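# Place three plates into matching tray pockets by suction

## Task

Get each of the three plates into the gray tray, seated fully down in the pocket sized for it, and have them stay there without the robot supporting them; finally release suction and move the tool away.

## Robot and tools

Robot: a single six-joint arm (waist, shoulder, elbow, wrist pitch, wrist yaw, wrist roll) carrying a vacuum suction cup instead of fingers. The controlled point is the cup point, the middle of the cup's rim when nothing touches it; the cup points along that point's own +z axis. About 7 cm back from the rim the tool widens to roughly 7 cm radius, so leave room around it. A wrist camera and mount also stick out near the wrist.

Frame: all poses use the scene frame. Its origin sits on the tabletop straight under the arm base, +z is up, and +y lies to the left when facing along +x. Positions are metres; orientation is a unit quaternion written w first (qw, qx, qy, qz). The base may be slightly tilted, and the reported position gets less accurate far from the base. Motions tend to stop a centimetre or more short, usually too low.

A row is always 8 plain numbers: x, y, z, qw, qx, qy, qz, suction. The first seven are an absolute target pose for the cup point in the scene frame, not an offset. The eighth is the suction command from -1 to 1: 1 is full vacuum (about 55 kPa under ambient), fractions request part of that, and 0.05 or less switches it off. Suction keeps its last value until changed. To hold an orientation steady, repeat the intended quaternion in every row rather than copying a drifted reading. A target more than 0.6 m from the last reported position along any cup-point axis is refused and nothing moves.

execute_actions: argument actions is a list with zero or one item. An empty list just reports the current state. An action item {"rows": [...], "steps": n} holds 1 to 15 rows and up to 15 control steps (each 1/30 s, default 15); one row per step, the final row reused if steps outnumber rows. A wait item {"steps": n} (up to 300) sends nothing and returns when n steps have passed since the previous result, your thinking time included. Optional pictures (true/false) chooses whether camera images come back. Every step the commanded pose is clipped to within 70 mm and 16 degrees of the measured pose, so a far target needs several calls; after an action the arm only continues to the last clipped pose. Position is favoured over orientation when both can't be met.

move: target is one 8-number row as above (absolute pose plus suction, the suction value applied at the start). speed is the path's top speed in m/s, 0.002 to 0.5 (default 0.25); rotation is capped at twice that in rad/s. The cup point follows a straight path lasting 0.5 to 10 s (longer paths are cut off at 10 s), turning the short way. It does not avoid obstacles and can lag, wander, or overshoot speed near full reach. Its result adds a move: line: done (settled near target), off_target, moving, held, fault, plus limits (paced = target was clipped; held = some steps blocked, after which the arm may jump quickly), and the distance to target.

wait: seconds from 0 to 10; the robot gets no new command. zoom_image: camera is one of cam_head_left, cam_head_right, cam_high, cam_low, cam_wrist (all 504x504); region is [x0, y0, x1, y1] in pixels from the top-left, at most 504 by 504, giving a closer look at the latest image. read_manual: section "licences" returns licence text only. finished_scene: scene is the number of the current scene; it ends and grades the scene irreversibly, so call it only after the plates are settled and the tool is clear.

Result lines: the state gives end_effector_position and end_effector_quat_wxyz, joint positions (base outward) and joint torques (noisy, offset, nonzero even in free air). suction_measured is the vacuum reached: near 0 means no seal; a good seal settles within 0.15 under the command and may dip 0.04 as the pump cycles. part_present turns 1 at 0.50 and back to 0 below 0.45. HELD marks steps where a clearance check blocked all or part of your row; a "pose unreachable" line means that check altered or stopped the command (a mount under the base counts as arm). "Hand target" is where the controller is currently driving. FAULT lines report stops; MOTOR HOT warns at 75 °C, 90 °C pauses the arm, and at 100 °C the arm goes limp and drops.

Gripping: with suction on, press the 29 mm rim flat onto a smooth area of the plate so it contacts all round, away from holes, seams and the plate's rim. Under vacuum the cup shortens, so a held plate sits up to about 10 mm nearer the tool. Vacuum alone can lift a light plate. To release, set the plate down on its support first, then switch suction off, and retreat at least 15 mm. If the cup sticks to the table, turn suction off.

Cautions: approach contacts slowly and don't aim far below a surface, since speed and depth raise the force. Don't drop plates, slam them, or let anything leave the table (that ends the scene). Loose objects may occasionally get nudged by outside pushes, so check the final layout with the cameras. Avoid long holds under load to limit motor heat, and keep motions smooth.

Each tool is called after "Emit:" by a JSON object that holds its "fn" and its "kwargs", one argument or row to a line.

## Session

Emit:
{"fn": "execute_actions", "kwargs": {
  "actions": []
}}

Scene clock: 0.00 s of 7200.00 s.
end_effector_position=(+0.2978, -0.0885, +0.2110) suction_measured=0.00 part_present=0 end_effector_quat_wxyz=(-0.276, +0.660, -0.649, -0.261)
Joint positions: [-0.022  1.68   1.622 -1.506  0.008 -0.013]
Joint velocities: [ 0.012 -0.002 -0.007 -0.022 -0.007  0.037]
Joint torques (N m, as the arm reports them, + toward a larger angle): no reading
Hand target: +0.298, -0.087, +0.213; -0.277, +0.662, -0.646, -0.260

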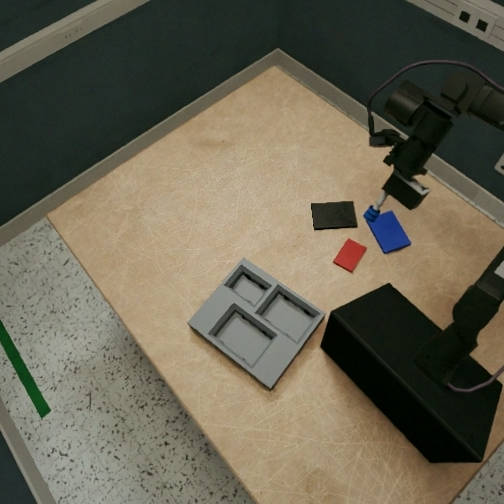

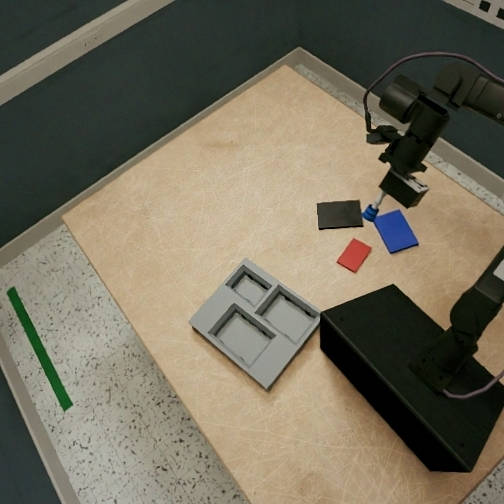

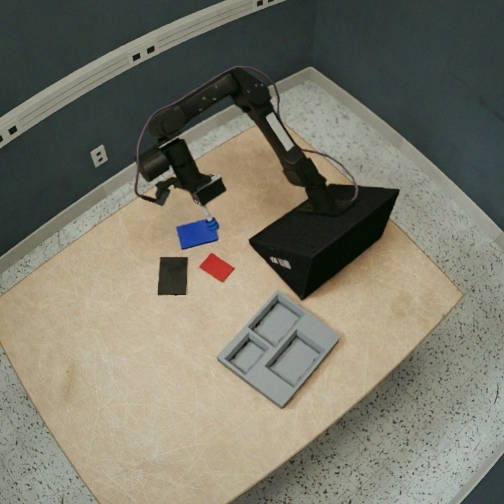

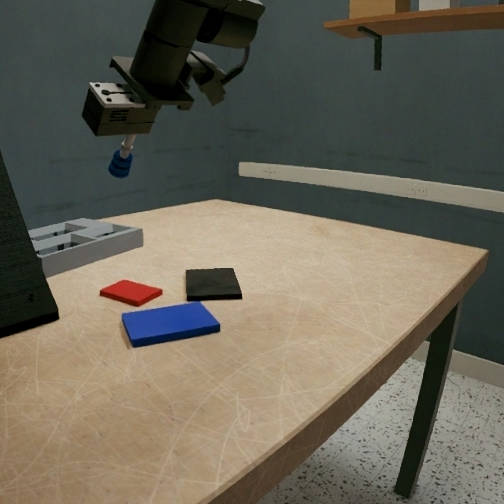

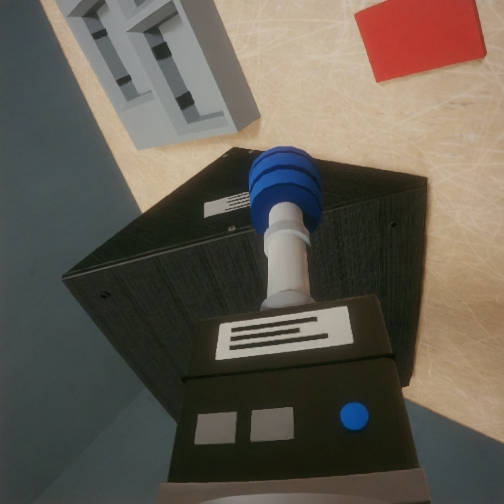

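Emit:
{"fn": "move", "kwargs": {
  "target": [0.3,-0.1,0.18,0,0.707,-0.707,0,0],
  "speed": 0.4
}}

Scene clock: 3.70 s of 7200.00 s.
end_effector_position=(+0.3031, -0.1012, +0.1788) suction_measured=0.00 part_present=0 end_effector_quat_wxyz=(-0.018, +0.701, -0.713, -0.009)
Joint positions: [ 0.366  1.878  1.547 -1.574  0.682  0.527]
Joint velocities: [ 0.002  0.002 -0.007  0.022  0.022 -0.007]
Joint torques (N m, as the arm reports them, + toward a larger angle): [ 7.81 -3.67  3.21  0.21  0.19  0.03]
Hand target: +0.301, -0.100, +0.181; -0.012, +0.708, -0.706, +0.002
Off the commanded pose: 0.004 m, 3 deg.
joint sent to its limit — the command would take joint 4 (wrist pitch) past its lower limit, so that joint was sent only as far as its limit.
move: off_target

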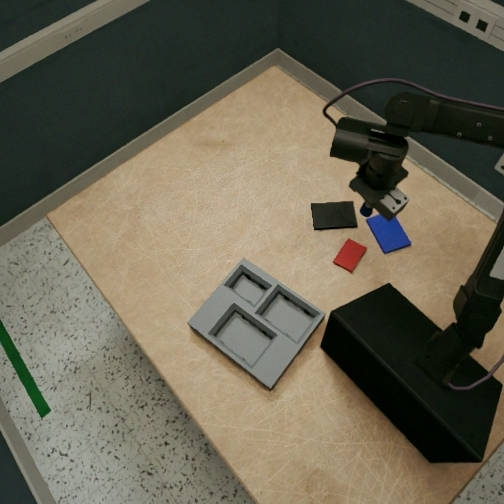

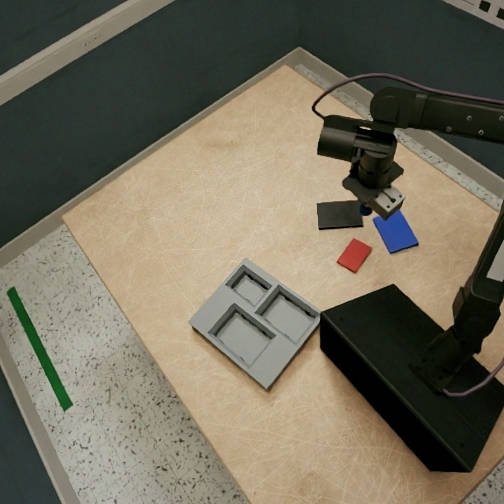

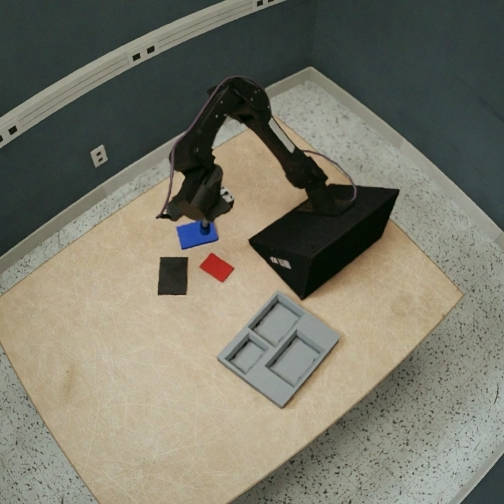

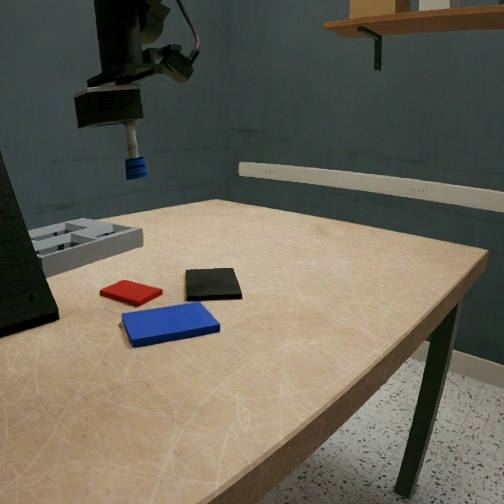

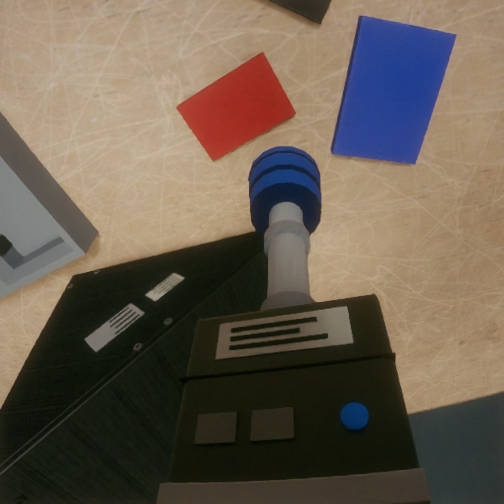

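Emit:
{"fn": "move", "kwargs": {
  "target": [0.31,-0.06,0.06,0,0.707,-0.707,0,0]
}}

Scene clock: 7.57 s of 7200.00 s.
end_effector_position=(+0.3097, -0.0600, +0.0599) suction_measured=0.00 part_present=0 end_effector_quat_wxyz=(+0.002, +0.704, -0.710, -0.010)
Joint positions: [ 0.206  1.98   1.202 -1.046  0.74   0.35 ]
Joint velocities: [ 0.002  0.012  0.017 -0.051 -0.022 -0.007]
Joint torques (N m, as the arm reports them, + toward a larger angle): [ 7.16 -5.96  2.5   0.32  0.18 -0.17]
Hand target: +0.311, -0.059, +0.060; +0.001, +0.707, -0.707, -0.000
Off the commanded pose: 0.000 m, 1 deg.
move: done

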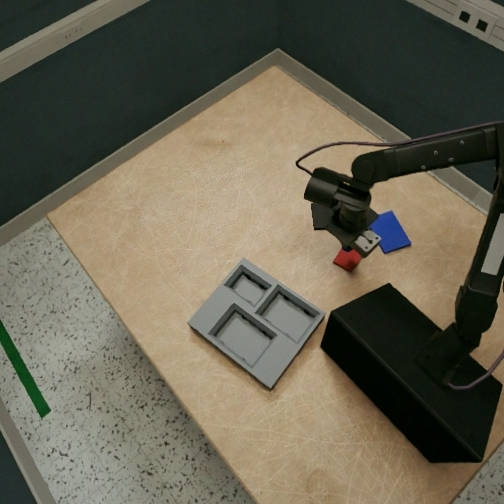

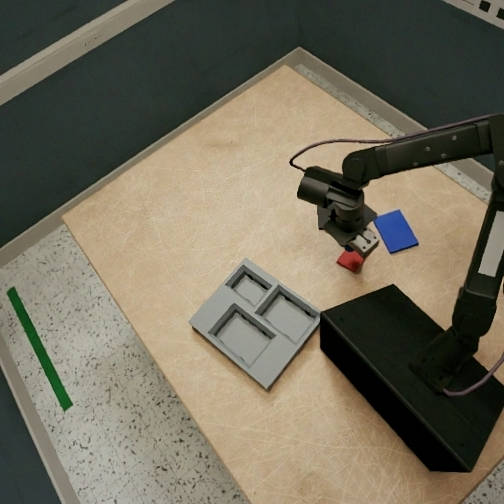

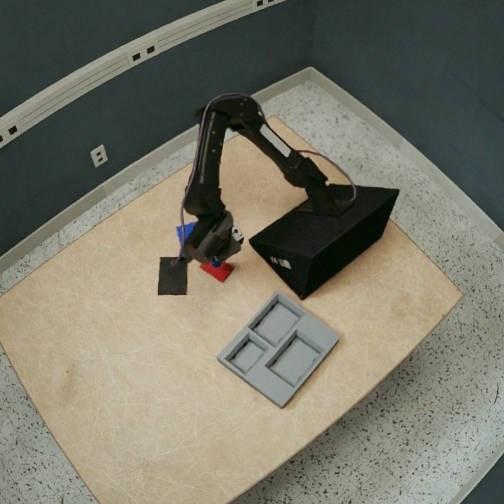

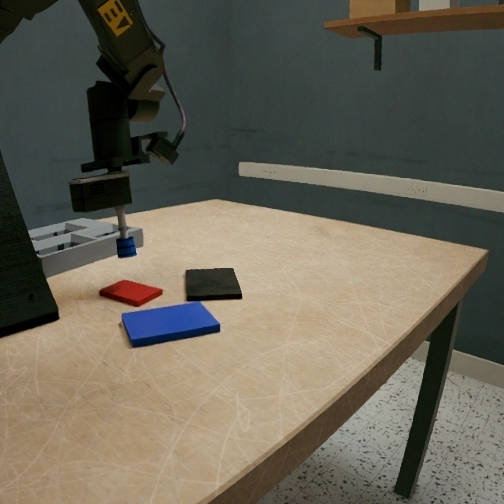

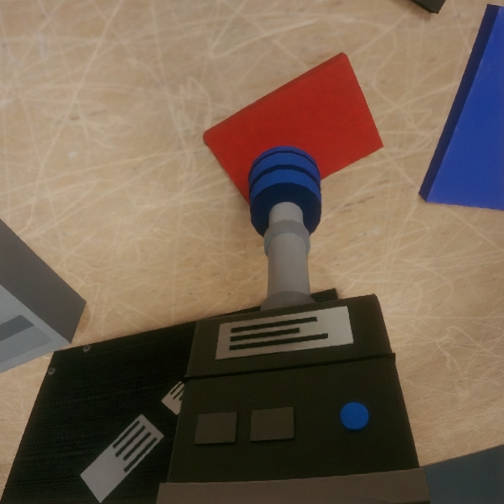

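Emit:
{"fn": "move", "kwargs": {
  "target": [0.308,-0.068,0.03,0,0.276,-0.961,0,0],
  "speed": 0.4
}}

Emit:
{"fn": "zoom_image", "kwargs": {
  "camera": "cam_head_left",
  "region": [170,180,430,400]
}}

Scene clock: 15.07 s of 7200.00 s.
end_effector_position=(+0.3042, -0.0649, +0.0253) suction_measured=0.00 part_present=0 end_effector_quat_wxyz=(-0.011, -0.282, +0.959, +0.009)
Joint positions: [ 0.122  1.98   1.107 -0.888  0.755  1.235]
Joint velocities: [ 0.007 -0.007  0.007  0.037 -0.007  0.066]
Joint torques (N m, as the arm reports them, + toward a larger angle): [ 7.26 -7.77  2.33  0.33  0.22  0.05]
Hand target: +0.308, -0.068, +0.030; -0.001, -0.276, +0.961, -0.000
Off the commanded pose: 0.007 m, 2 deg.
After step 90, 2.57 s passed at rest.
move: done

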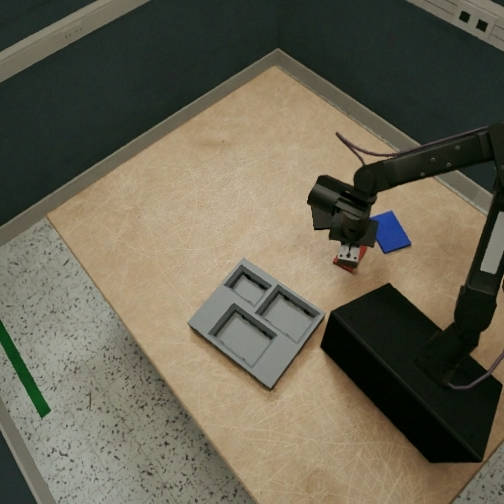

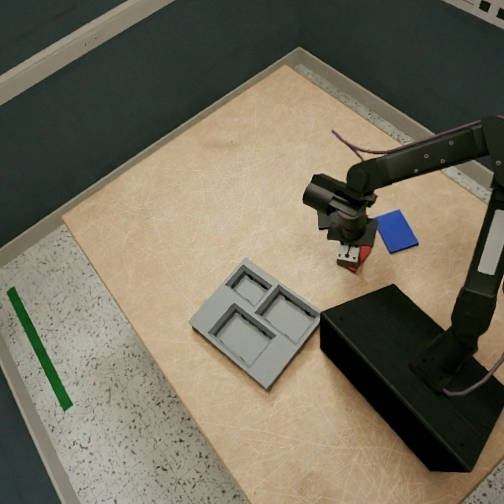

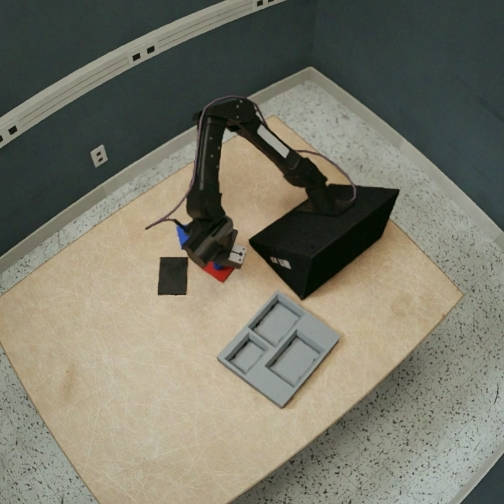

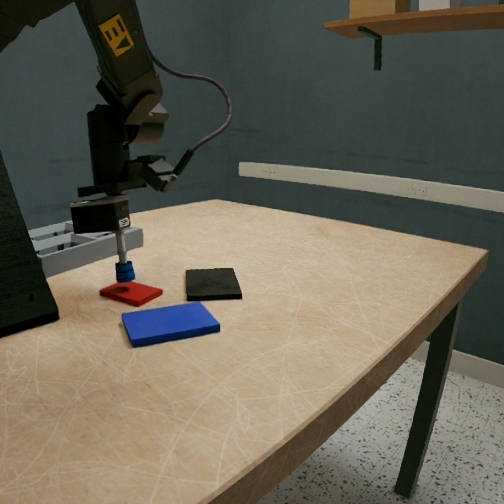

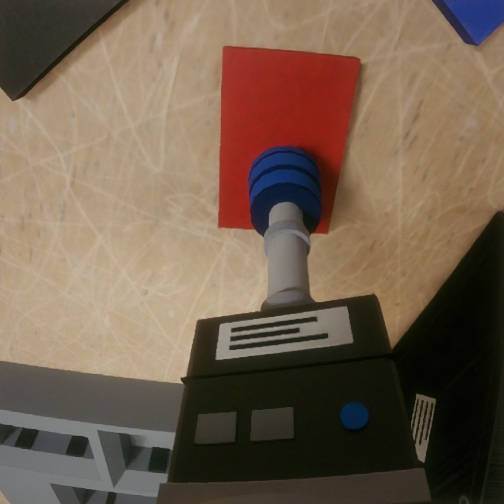

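Region (170, 180, 430, 400) of cam_head_left's 504x504 image, scaled by 1.938, with more detail than that image has; it fills the top 426 rows of this view, and the rest is white.

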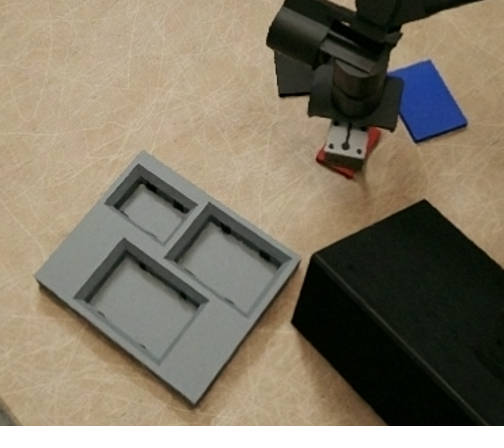

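Emit:
{"fn": "move", "kwargs": {
  "target": [0.310,-0.073,0.004,0,0.242,-0.97,0,1],
  "speed": 0.04
}}

Emit:
{"fn": "zoom_image", "kwargs": {
  "camera": "cam_high",
  "region": [210,285,350,415]
}}

Scene clock: 19.33 s of 7200.00 s.
end_effector_position=(+0.3077, -0.0722, +0.0031) suction_measured=0.75 part_present=1 end_effector_quat_wxyz=(-0.006, -0.239, +0.971, +0.010)
Joint positions: [ 0.053  1.98   1.063 -0.764  0.763  1.221]
Joint velocities: [ 0.017  0.007 -0.012 -0.007  0.007  0.007]
Joint torques (N m, as the arm reports them, + toward a larger angle): [ 7.19 -6.38  1.75  0.38  0.22 -0.1 ]
Hand target: +0.310, -0.073, +0.004; -0.001, -0.242, +0.970, -0.000
Off the commanded pose: 0.003 m, 1 deg.
move: done

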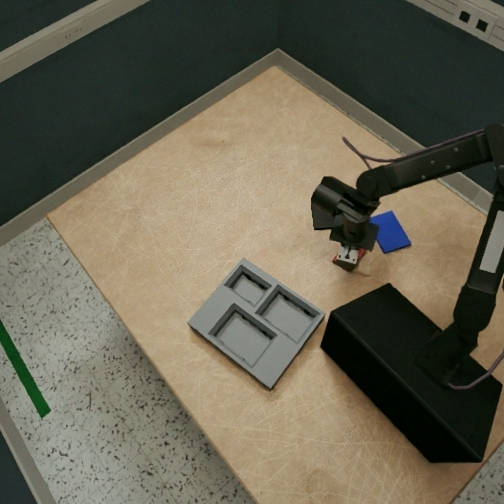

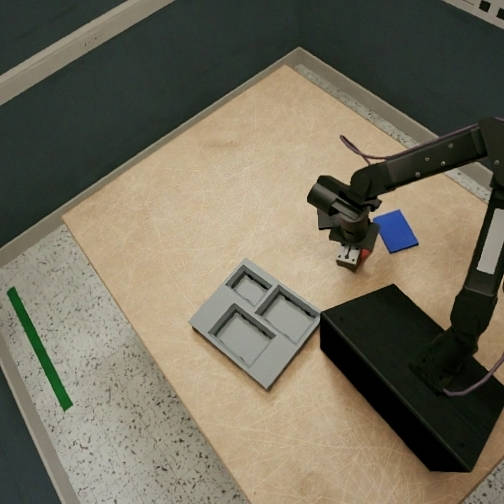

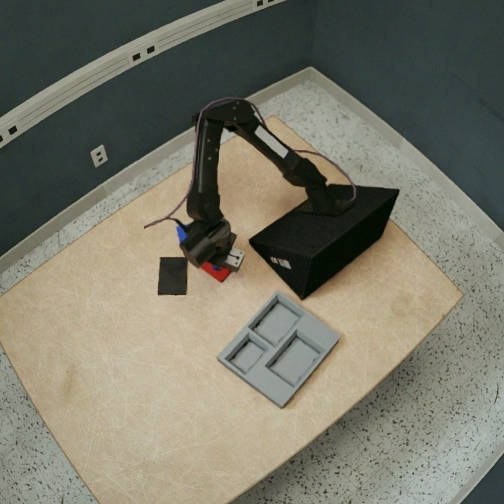

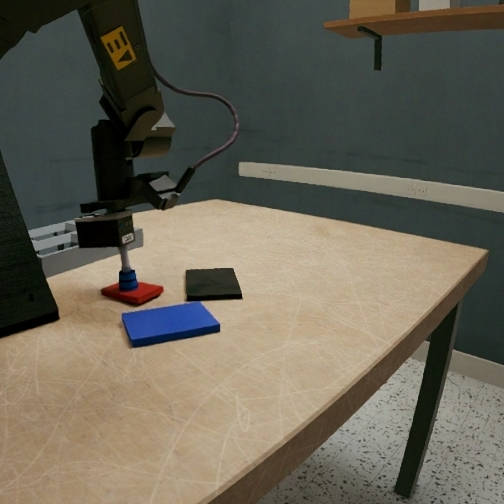

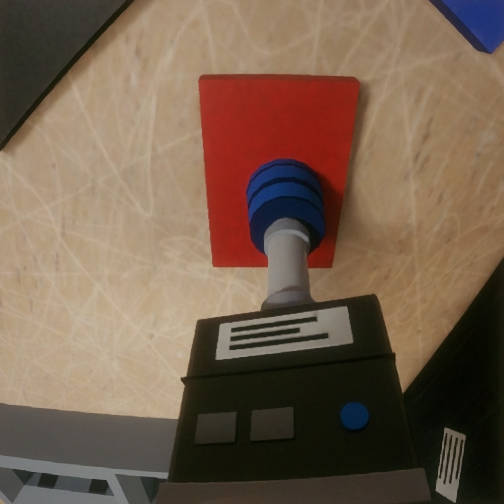

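Region (210, 285, 350, 415) of cam_high's 504x504 image, scaled by 3.600, with more detail than that image has; it fills the top 468 rows of this view, and the rest is white.

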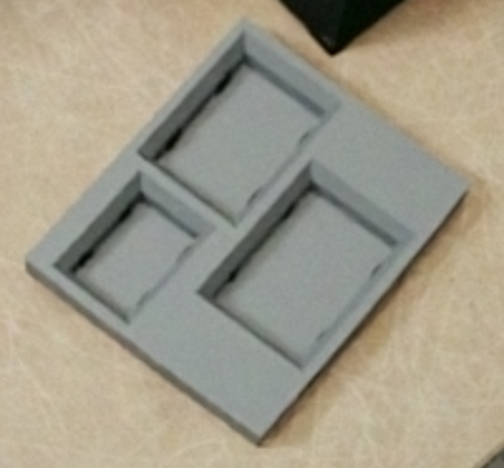

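Emit:
{"fn": "move", "kwargs": {
  "target": [0.32,-0.06,0.09,0,0.242,-0.97,0,1]
}}

Emit:
{"fn": "move", "kwargs": {
  "target": [0.33,0.19,0.09,0,0.843,-0.537,0,1],
  "speed": 0.3
}}

Scene clock: 23.13 s of 7200.00 s.
end_effector_position=(+0.3159, -0.0641, +0.0850) suction_measured=0.99 part_present=1 end_effector_quat_wxyz=(-0.003, -0.237, +0.971, +0.002)
Joint positions: [ 0.251  1.98   1.286 -1.161  0.74   1.484]
Joint velocities: [-0.022  0.017 -0.017 -0.066 -0.022 -0.007]
Joint torques (N m, as the arm reports them, + toward a larger angle): [ 7.79 -4.48  5.37  0.16 -0.02  0.  ]
Hand target: +0.320, -0.060, +0.090; +0.001, -0.242, +0.970, +0.001
Off the commanded pose: 0.008 m, 1 deg.
move: done

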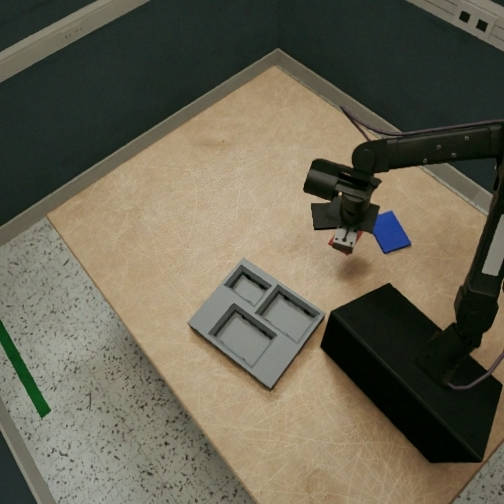

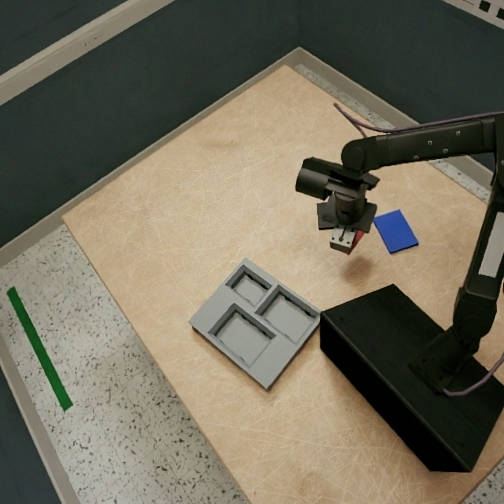

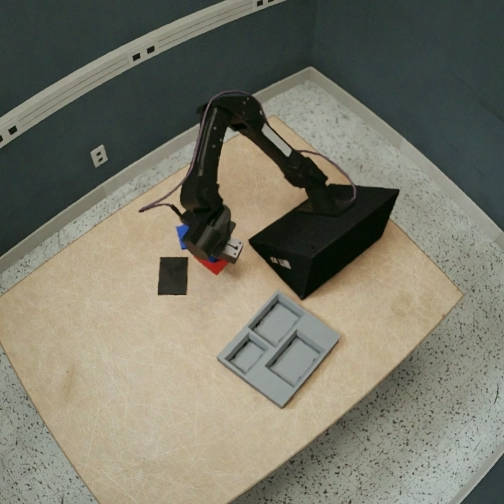

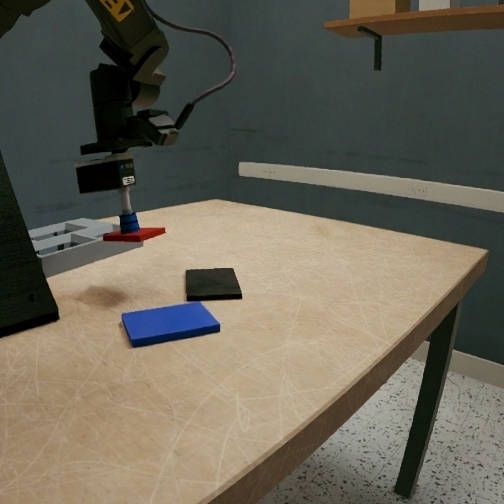

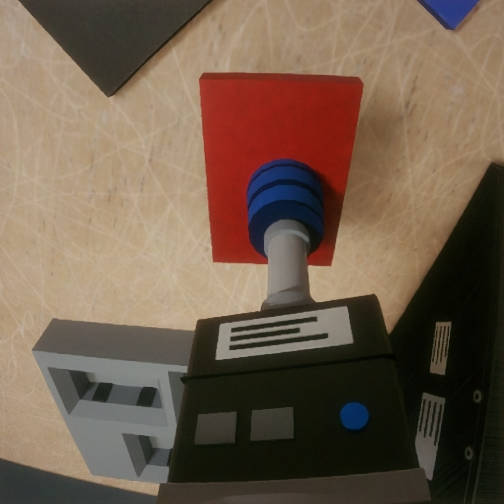

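Scene clock: 26.27 s of 7200.00 s.
end_effector_position=(+0.3330, +0.1845, +0.0820) suction_measured=0.98 part_present=1 end_effector_quat_wxyz=(+0.005, +0.839, -0.545, -0.006)
Joint positions: [ 0.638  2.775  1.895 -1.266  0.573  0.428]
Joint velocities: [-0.002 -0.007 -0.007 -0.022 -0.051 -0.037]
Joint torques (N m, as the arm reports them, + toward a larger angle): [  9.28 -10.28   6.12   0.17   0.01  -0.14]
Hand target: +0.334, +0.191, +0.091; -0.003, +0.844, -0.537, -0.001
Off the commanded pose: 0.010 m, 1 deg.
move: done

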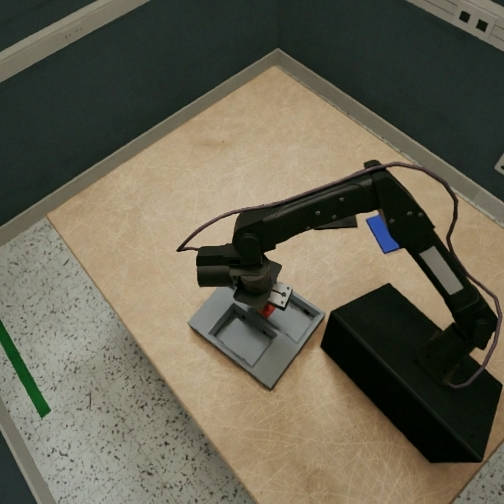

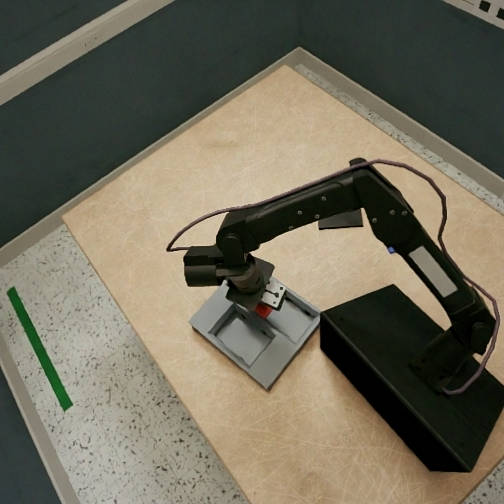

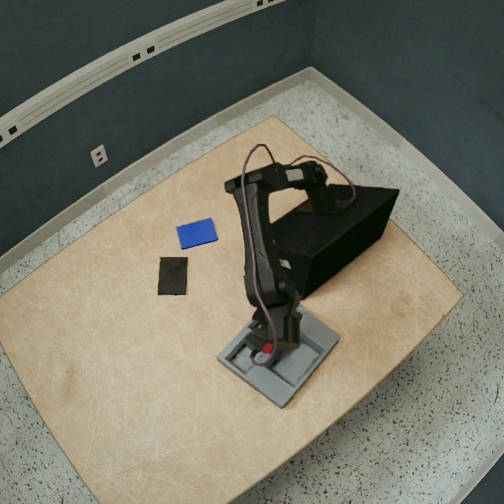

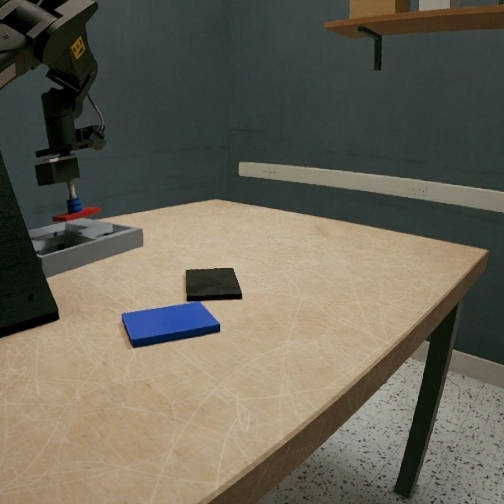

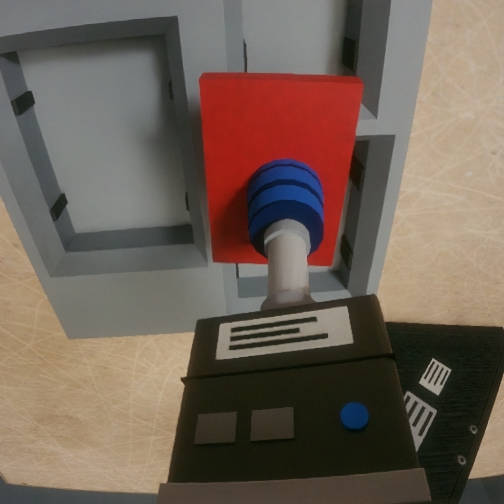

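Emit:
{"fn": "move", "kwargs": {
  "target": [0.380,0.194,0.062,0,0.853,-0.522,0,1],
  "speed": 0.15
}}

Scene clock: 30.70 s of 7200.00 s.
end_effector_position=(+0.3757, +0.1895, +0.0534) suction_measured=0.99 part_present=1 end_effector_quat_wxyz=(+0.004, +0.848, -0.529, -0.013)
Joint positions: [ 0.545  2.922  2.122 -1.293  0.608  0.296]
Joint velocities: [-0.002 -0.007 -0.007 -0.037  0.022 -0.051]
Joint torques (N m, as the arm reports them, + toward a larger angle): [  9.89 -10.99   5.9    0.13   0.19  -0.09]
Hand target: +0.380, +0.193, +0.062; -0.000, +0.853, -0.522, +0.000
Off the commanded pose: 0.011 m, 2 deg.
move: off_target

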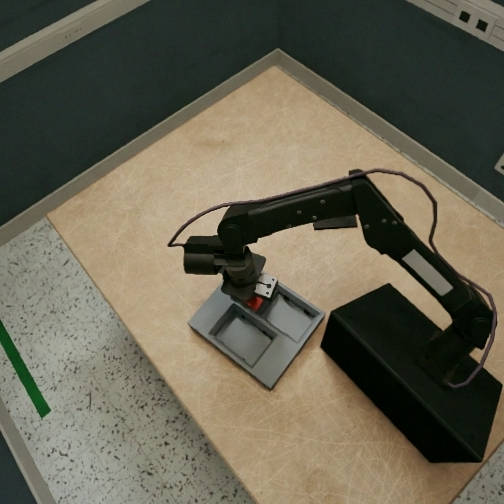

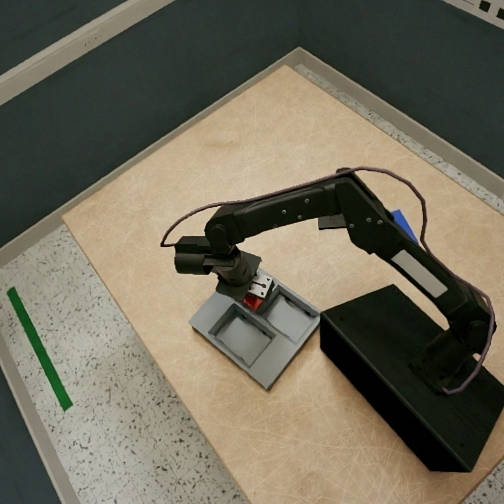

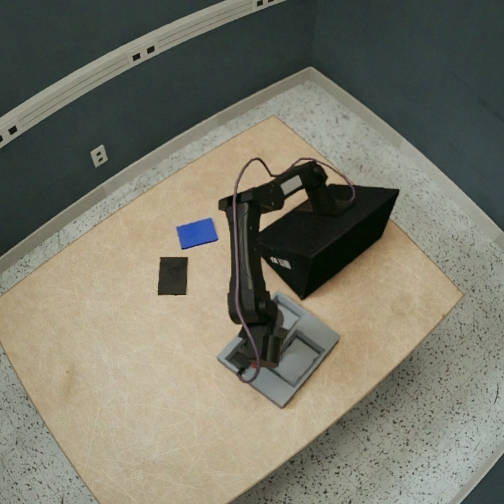

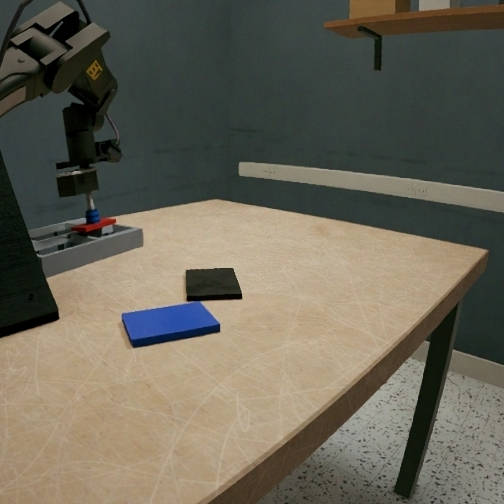

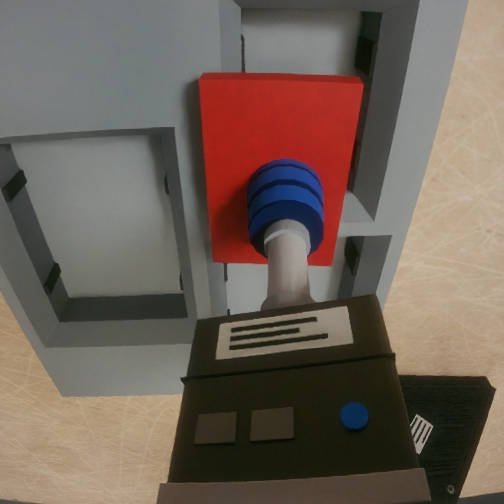

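Emit:
{"fn": "move", "kwargs": {
  "target": [0.402,0.187,0.054,0,0.857,-0.515,0,1],
  "speed": 0.08
}}

Scene clock: 34.10 s of 7200.00 s.
end_effector_position=(+0.3967, +0.1839, +0.0458) suction_measured=0.98 part_present=1 end_effector_quat_wxyz=(+0.004, +0.854, -0.520, -0.013)
Joint positions: [ 0.505  2.98   2.245 -1.332  0.629  0.232]
Joint velocities: [ 0.022 -0.002  0.007 -0.007  0.022 -0.051]
Joint torques (N m, as the arm reports them, + toward a larger angle): [ 10.02 -11.72   5.85   0.1    0.15  -0.11]
Hand target: +0.402, +0.186, +0.054; -0.000, +0.857, -0.515, +0.000
Off the commanded pose: 0.010 m, 2 deg.
move: done

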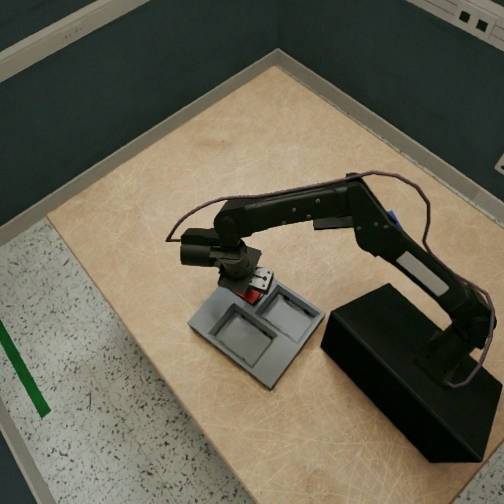

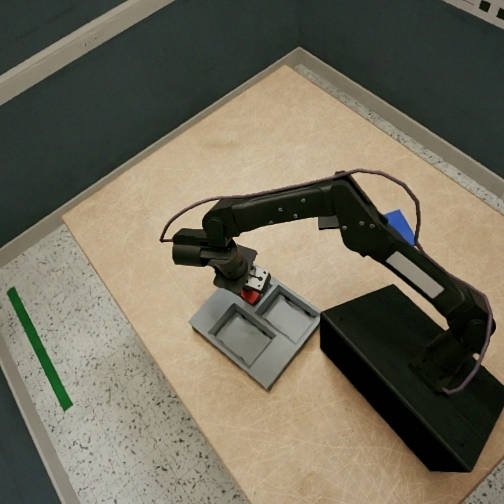

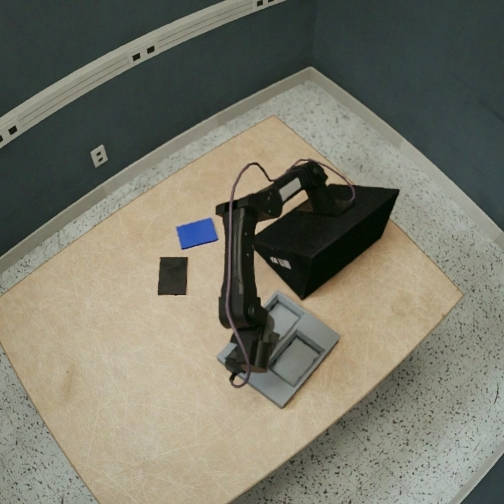

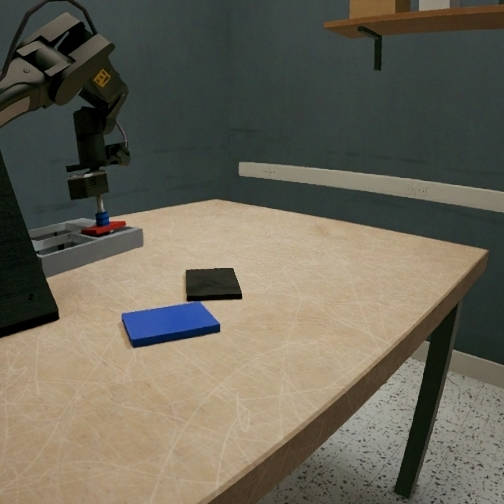

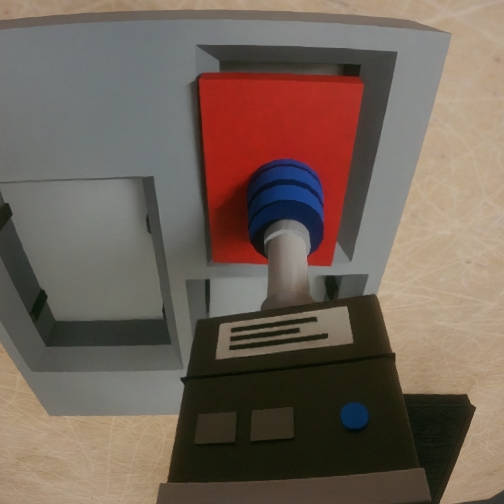

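Emit:
{"fn": "move", "kwargs": {
  "target": [0.4075,0.183,0.042,0,0.857,-0.515,0,1],
  "speed": 0.04
}}

Scene clock: 36.30 s of 7200.00 s.
end_effector_position=(+0.4014, +0.1758, +0.0386) suction_measured=0.96 part_present=1 end_effector_quat_wxyz=(+0.008, +0.855, -0.518, -0.015)
Joint positions: [ 0.479  2.98   2.246 -1.327  0.639  0.205]
Joint velocities: [-0.002 -0.002 -0.002  0.022 -0.037 -0.022]
Joint torques (N m, as the arm reports them, + toward a larger angle): [ 10.26 -10.85   5.04   0.41   0.26  -0.01]
Hand target: +0.407, +0.183, +0.042; +0.000, +0.857, -0.515, -0.000
Off the commanded pose: 0.010 m, 2 deg.
move: done

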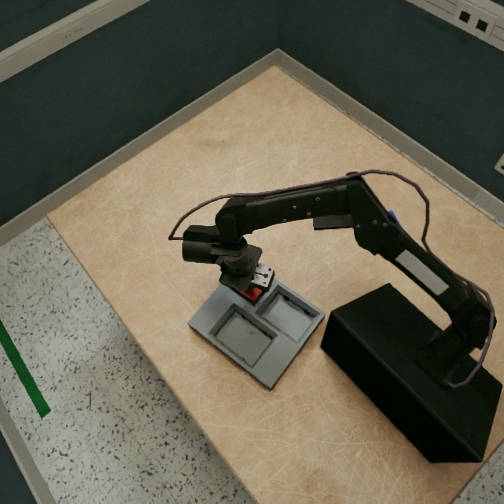

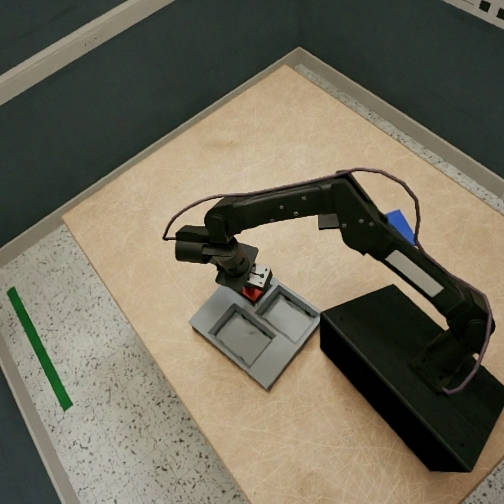

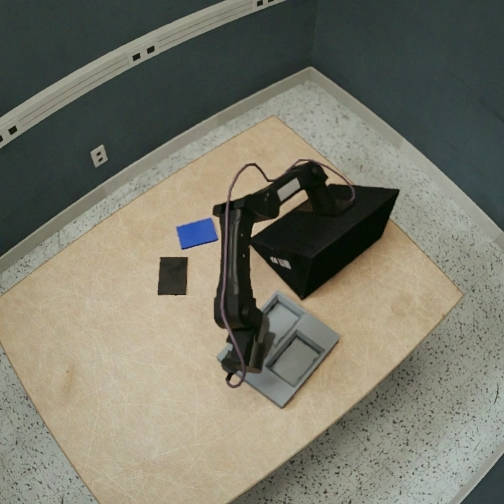

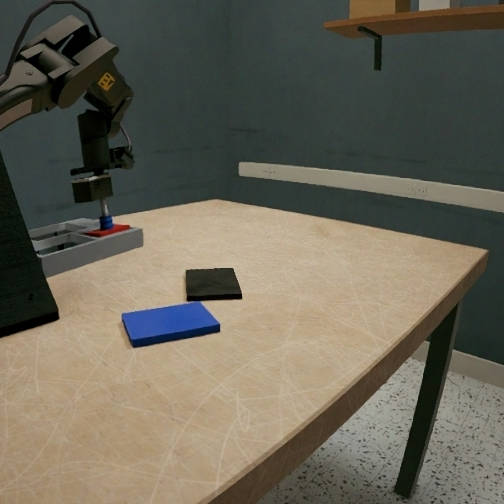

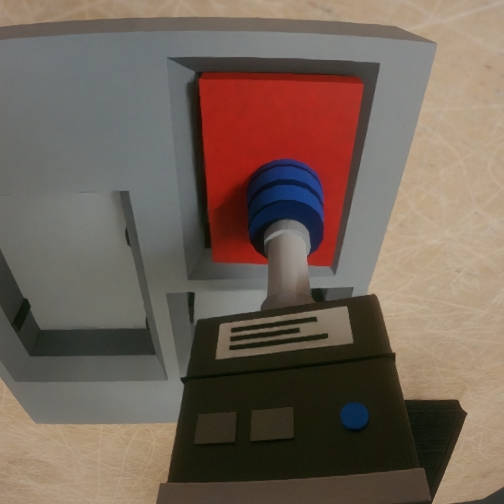

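Emit:
{"fn": "move", "kwargs": {
  "target": [0.404,0.184,0.028,-0.005,0.857,-0.515,0.01,1],
  "speed": 0.03
}}

Scene clock: 39.27 s of 7200.00 s.
end_effector_position=(+0.3992, +0.1789, +0.0184) suction_measured=0.96 part_present=1 end_effector_quat_wxyz=(+0.010, +0.855, -0.519, -0.003)
Joint positions: [ 0.468  2.98   2.16  -1.228  0.668  0.193]
Joint velocities: [-0.012  0.002  0.002  0.007 -0.007  0.037]
Joint torques (N m, as the arm reports them, + toward a larger angle): [ 10.68 -13.71   2.65   0.4    0.03  -0.14]
Hand target: +0.404, +0.184, +0.028; -0.004, +0.857, -0.515, +0.010
Off the commanded pose: 0.012 m, 2 deg.
move: off_target

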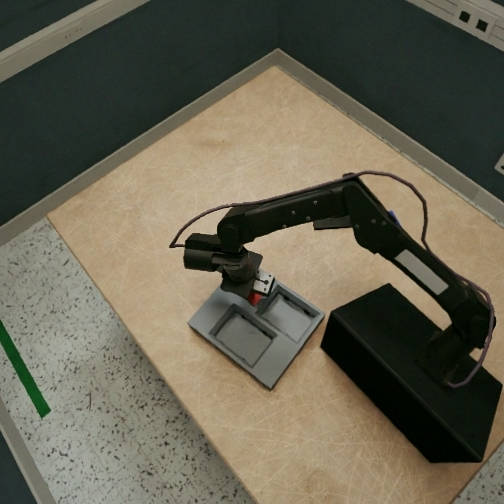

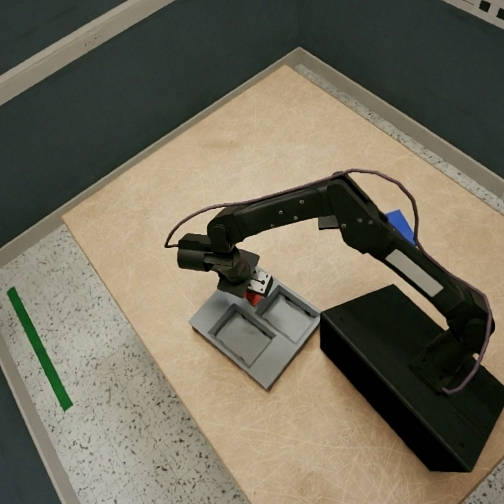

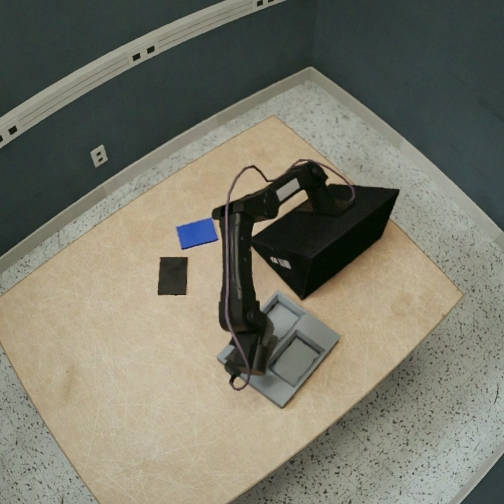

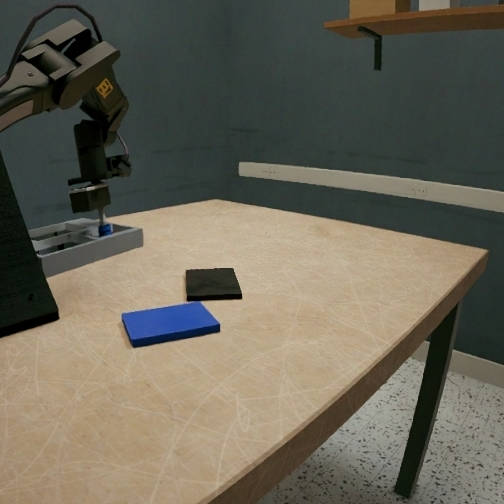

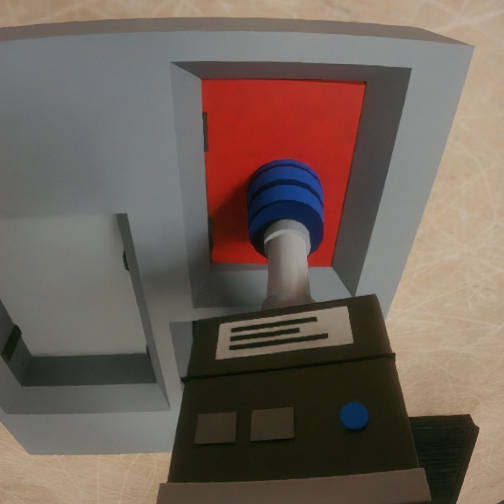

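The left edge is past its clips, so I'll press further to seat the right edge.

Emit:
{"fn": "move", "kwargs": {
  "target": [0.404,0.184,0.01,-0.01,0.857,-0.515,0.008,1],
  "speed": 0.03
}}

Scene clock: 41.70 s of 7200.00 s.
end_effector_position=(+0.4001, +0.1796, +0.0103) suction_measured=1.00 part_present=1 end_effector_quat_wxyz=(+0.003, +0.858, -0.513, +0.006)
Joint positions: [ 0.462  2.96   2.09  -1.15   0.684  0.157]
Joint velocities: [-0.007 -0.007 -0.027 -0.007 -0.11   0.037]
Joint torques (N m, as the arm reports them, + toward a larger angle): [  8.43 -12.88   1.84   0.67   0.03  -0.16]
Hand target: +0.404, +0.184, +0.010; -0.009, +0.857, -0.515, +0.008
Off the commanded pose: 0.006 m, 2 deg.
move: done

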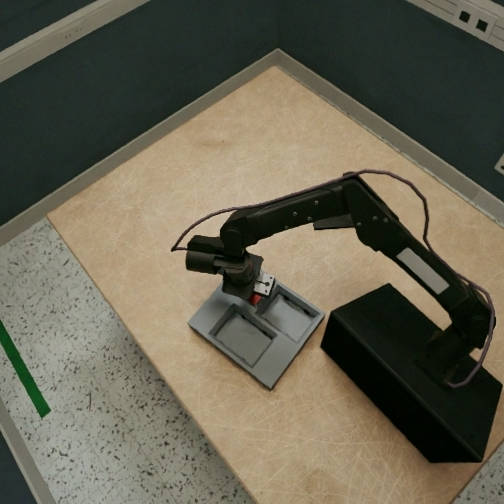

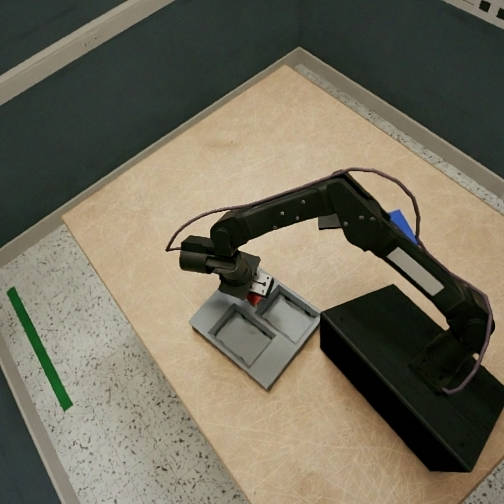

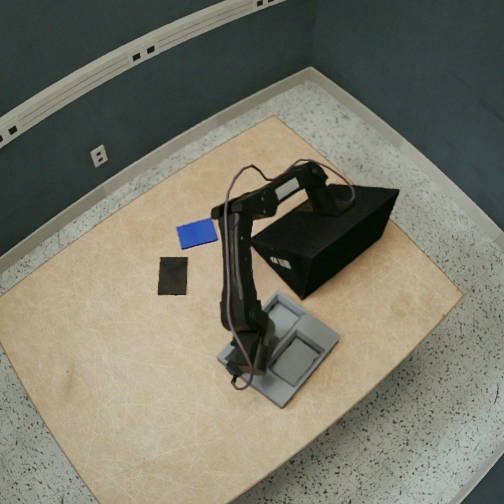

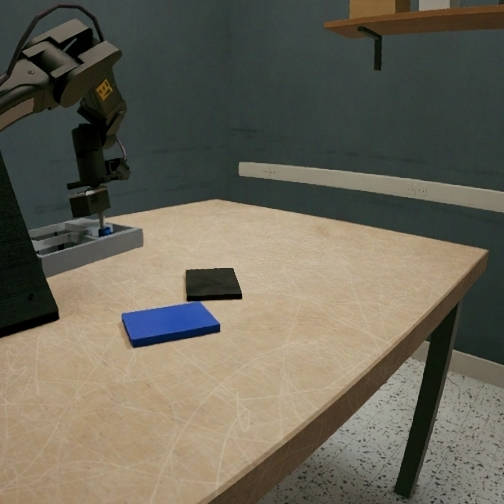

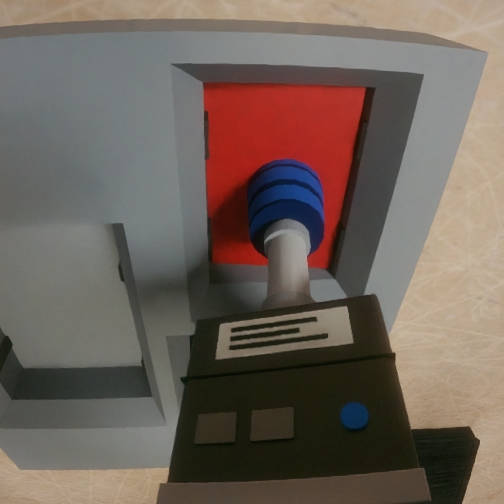

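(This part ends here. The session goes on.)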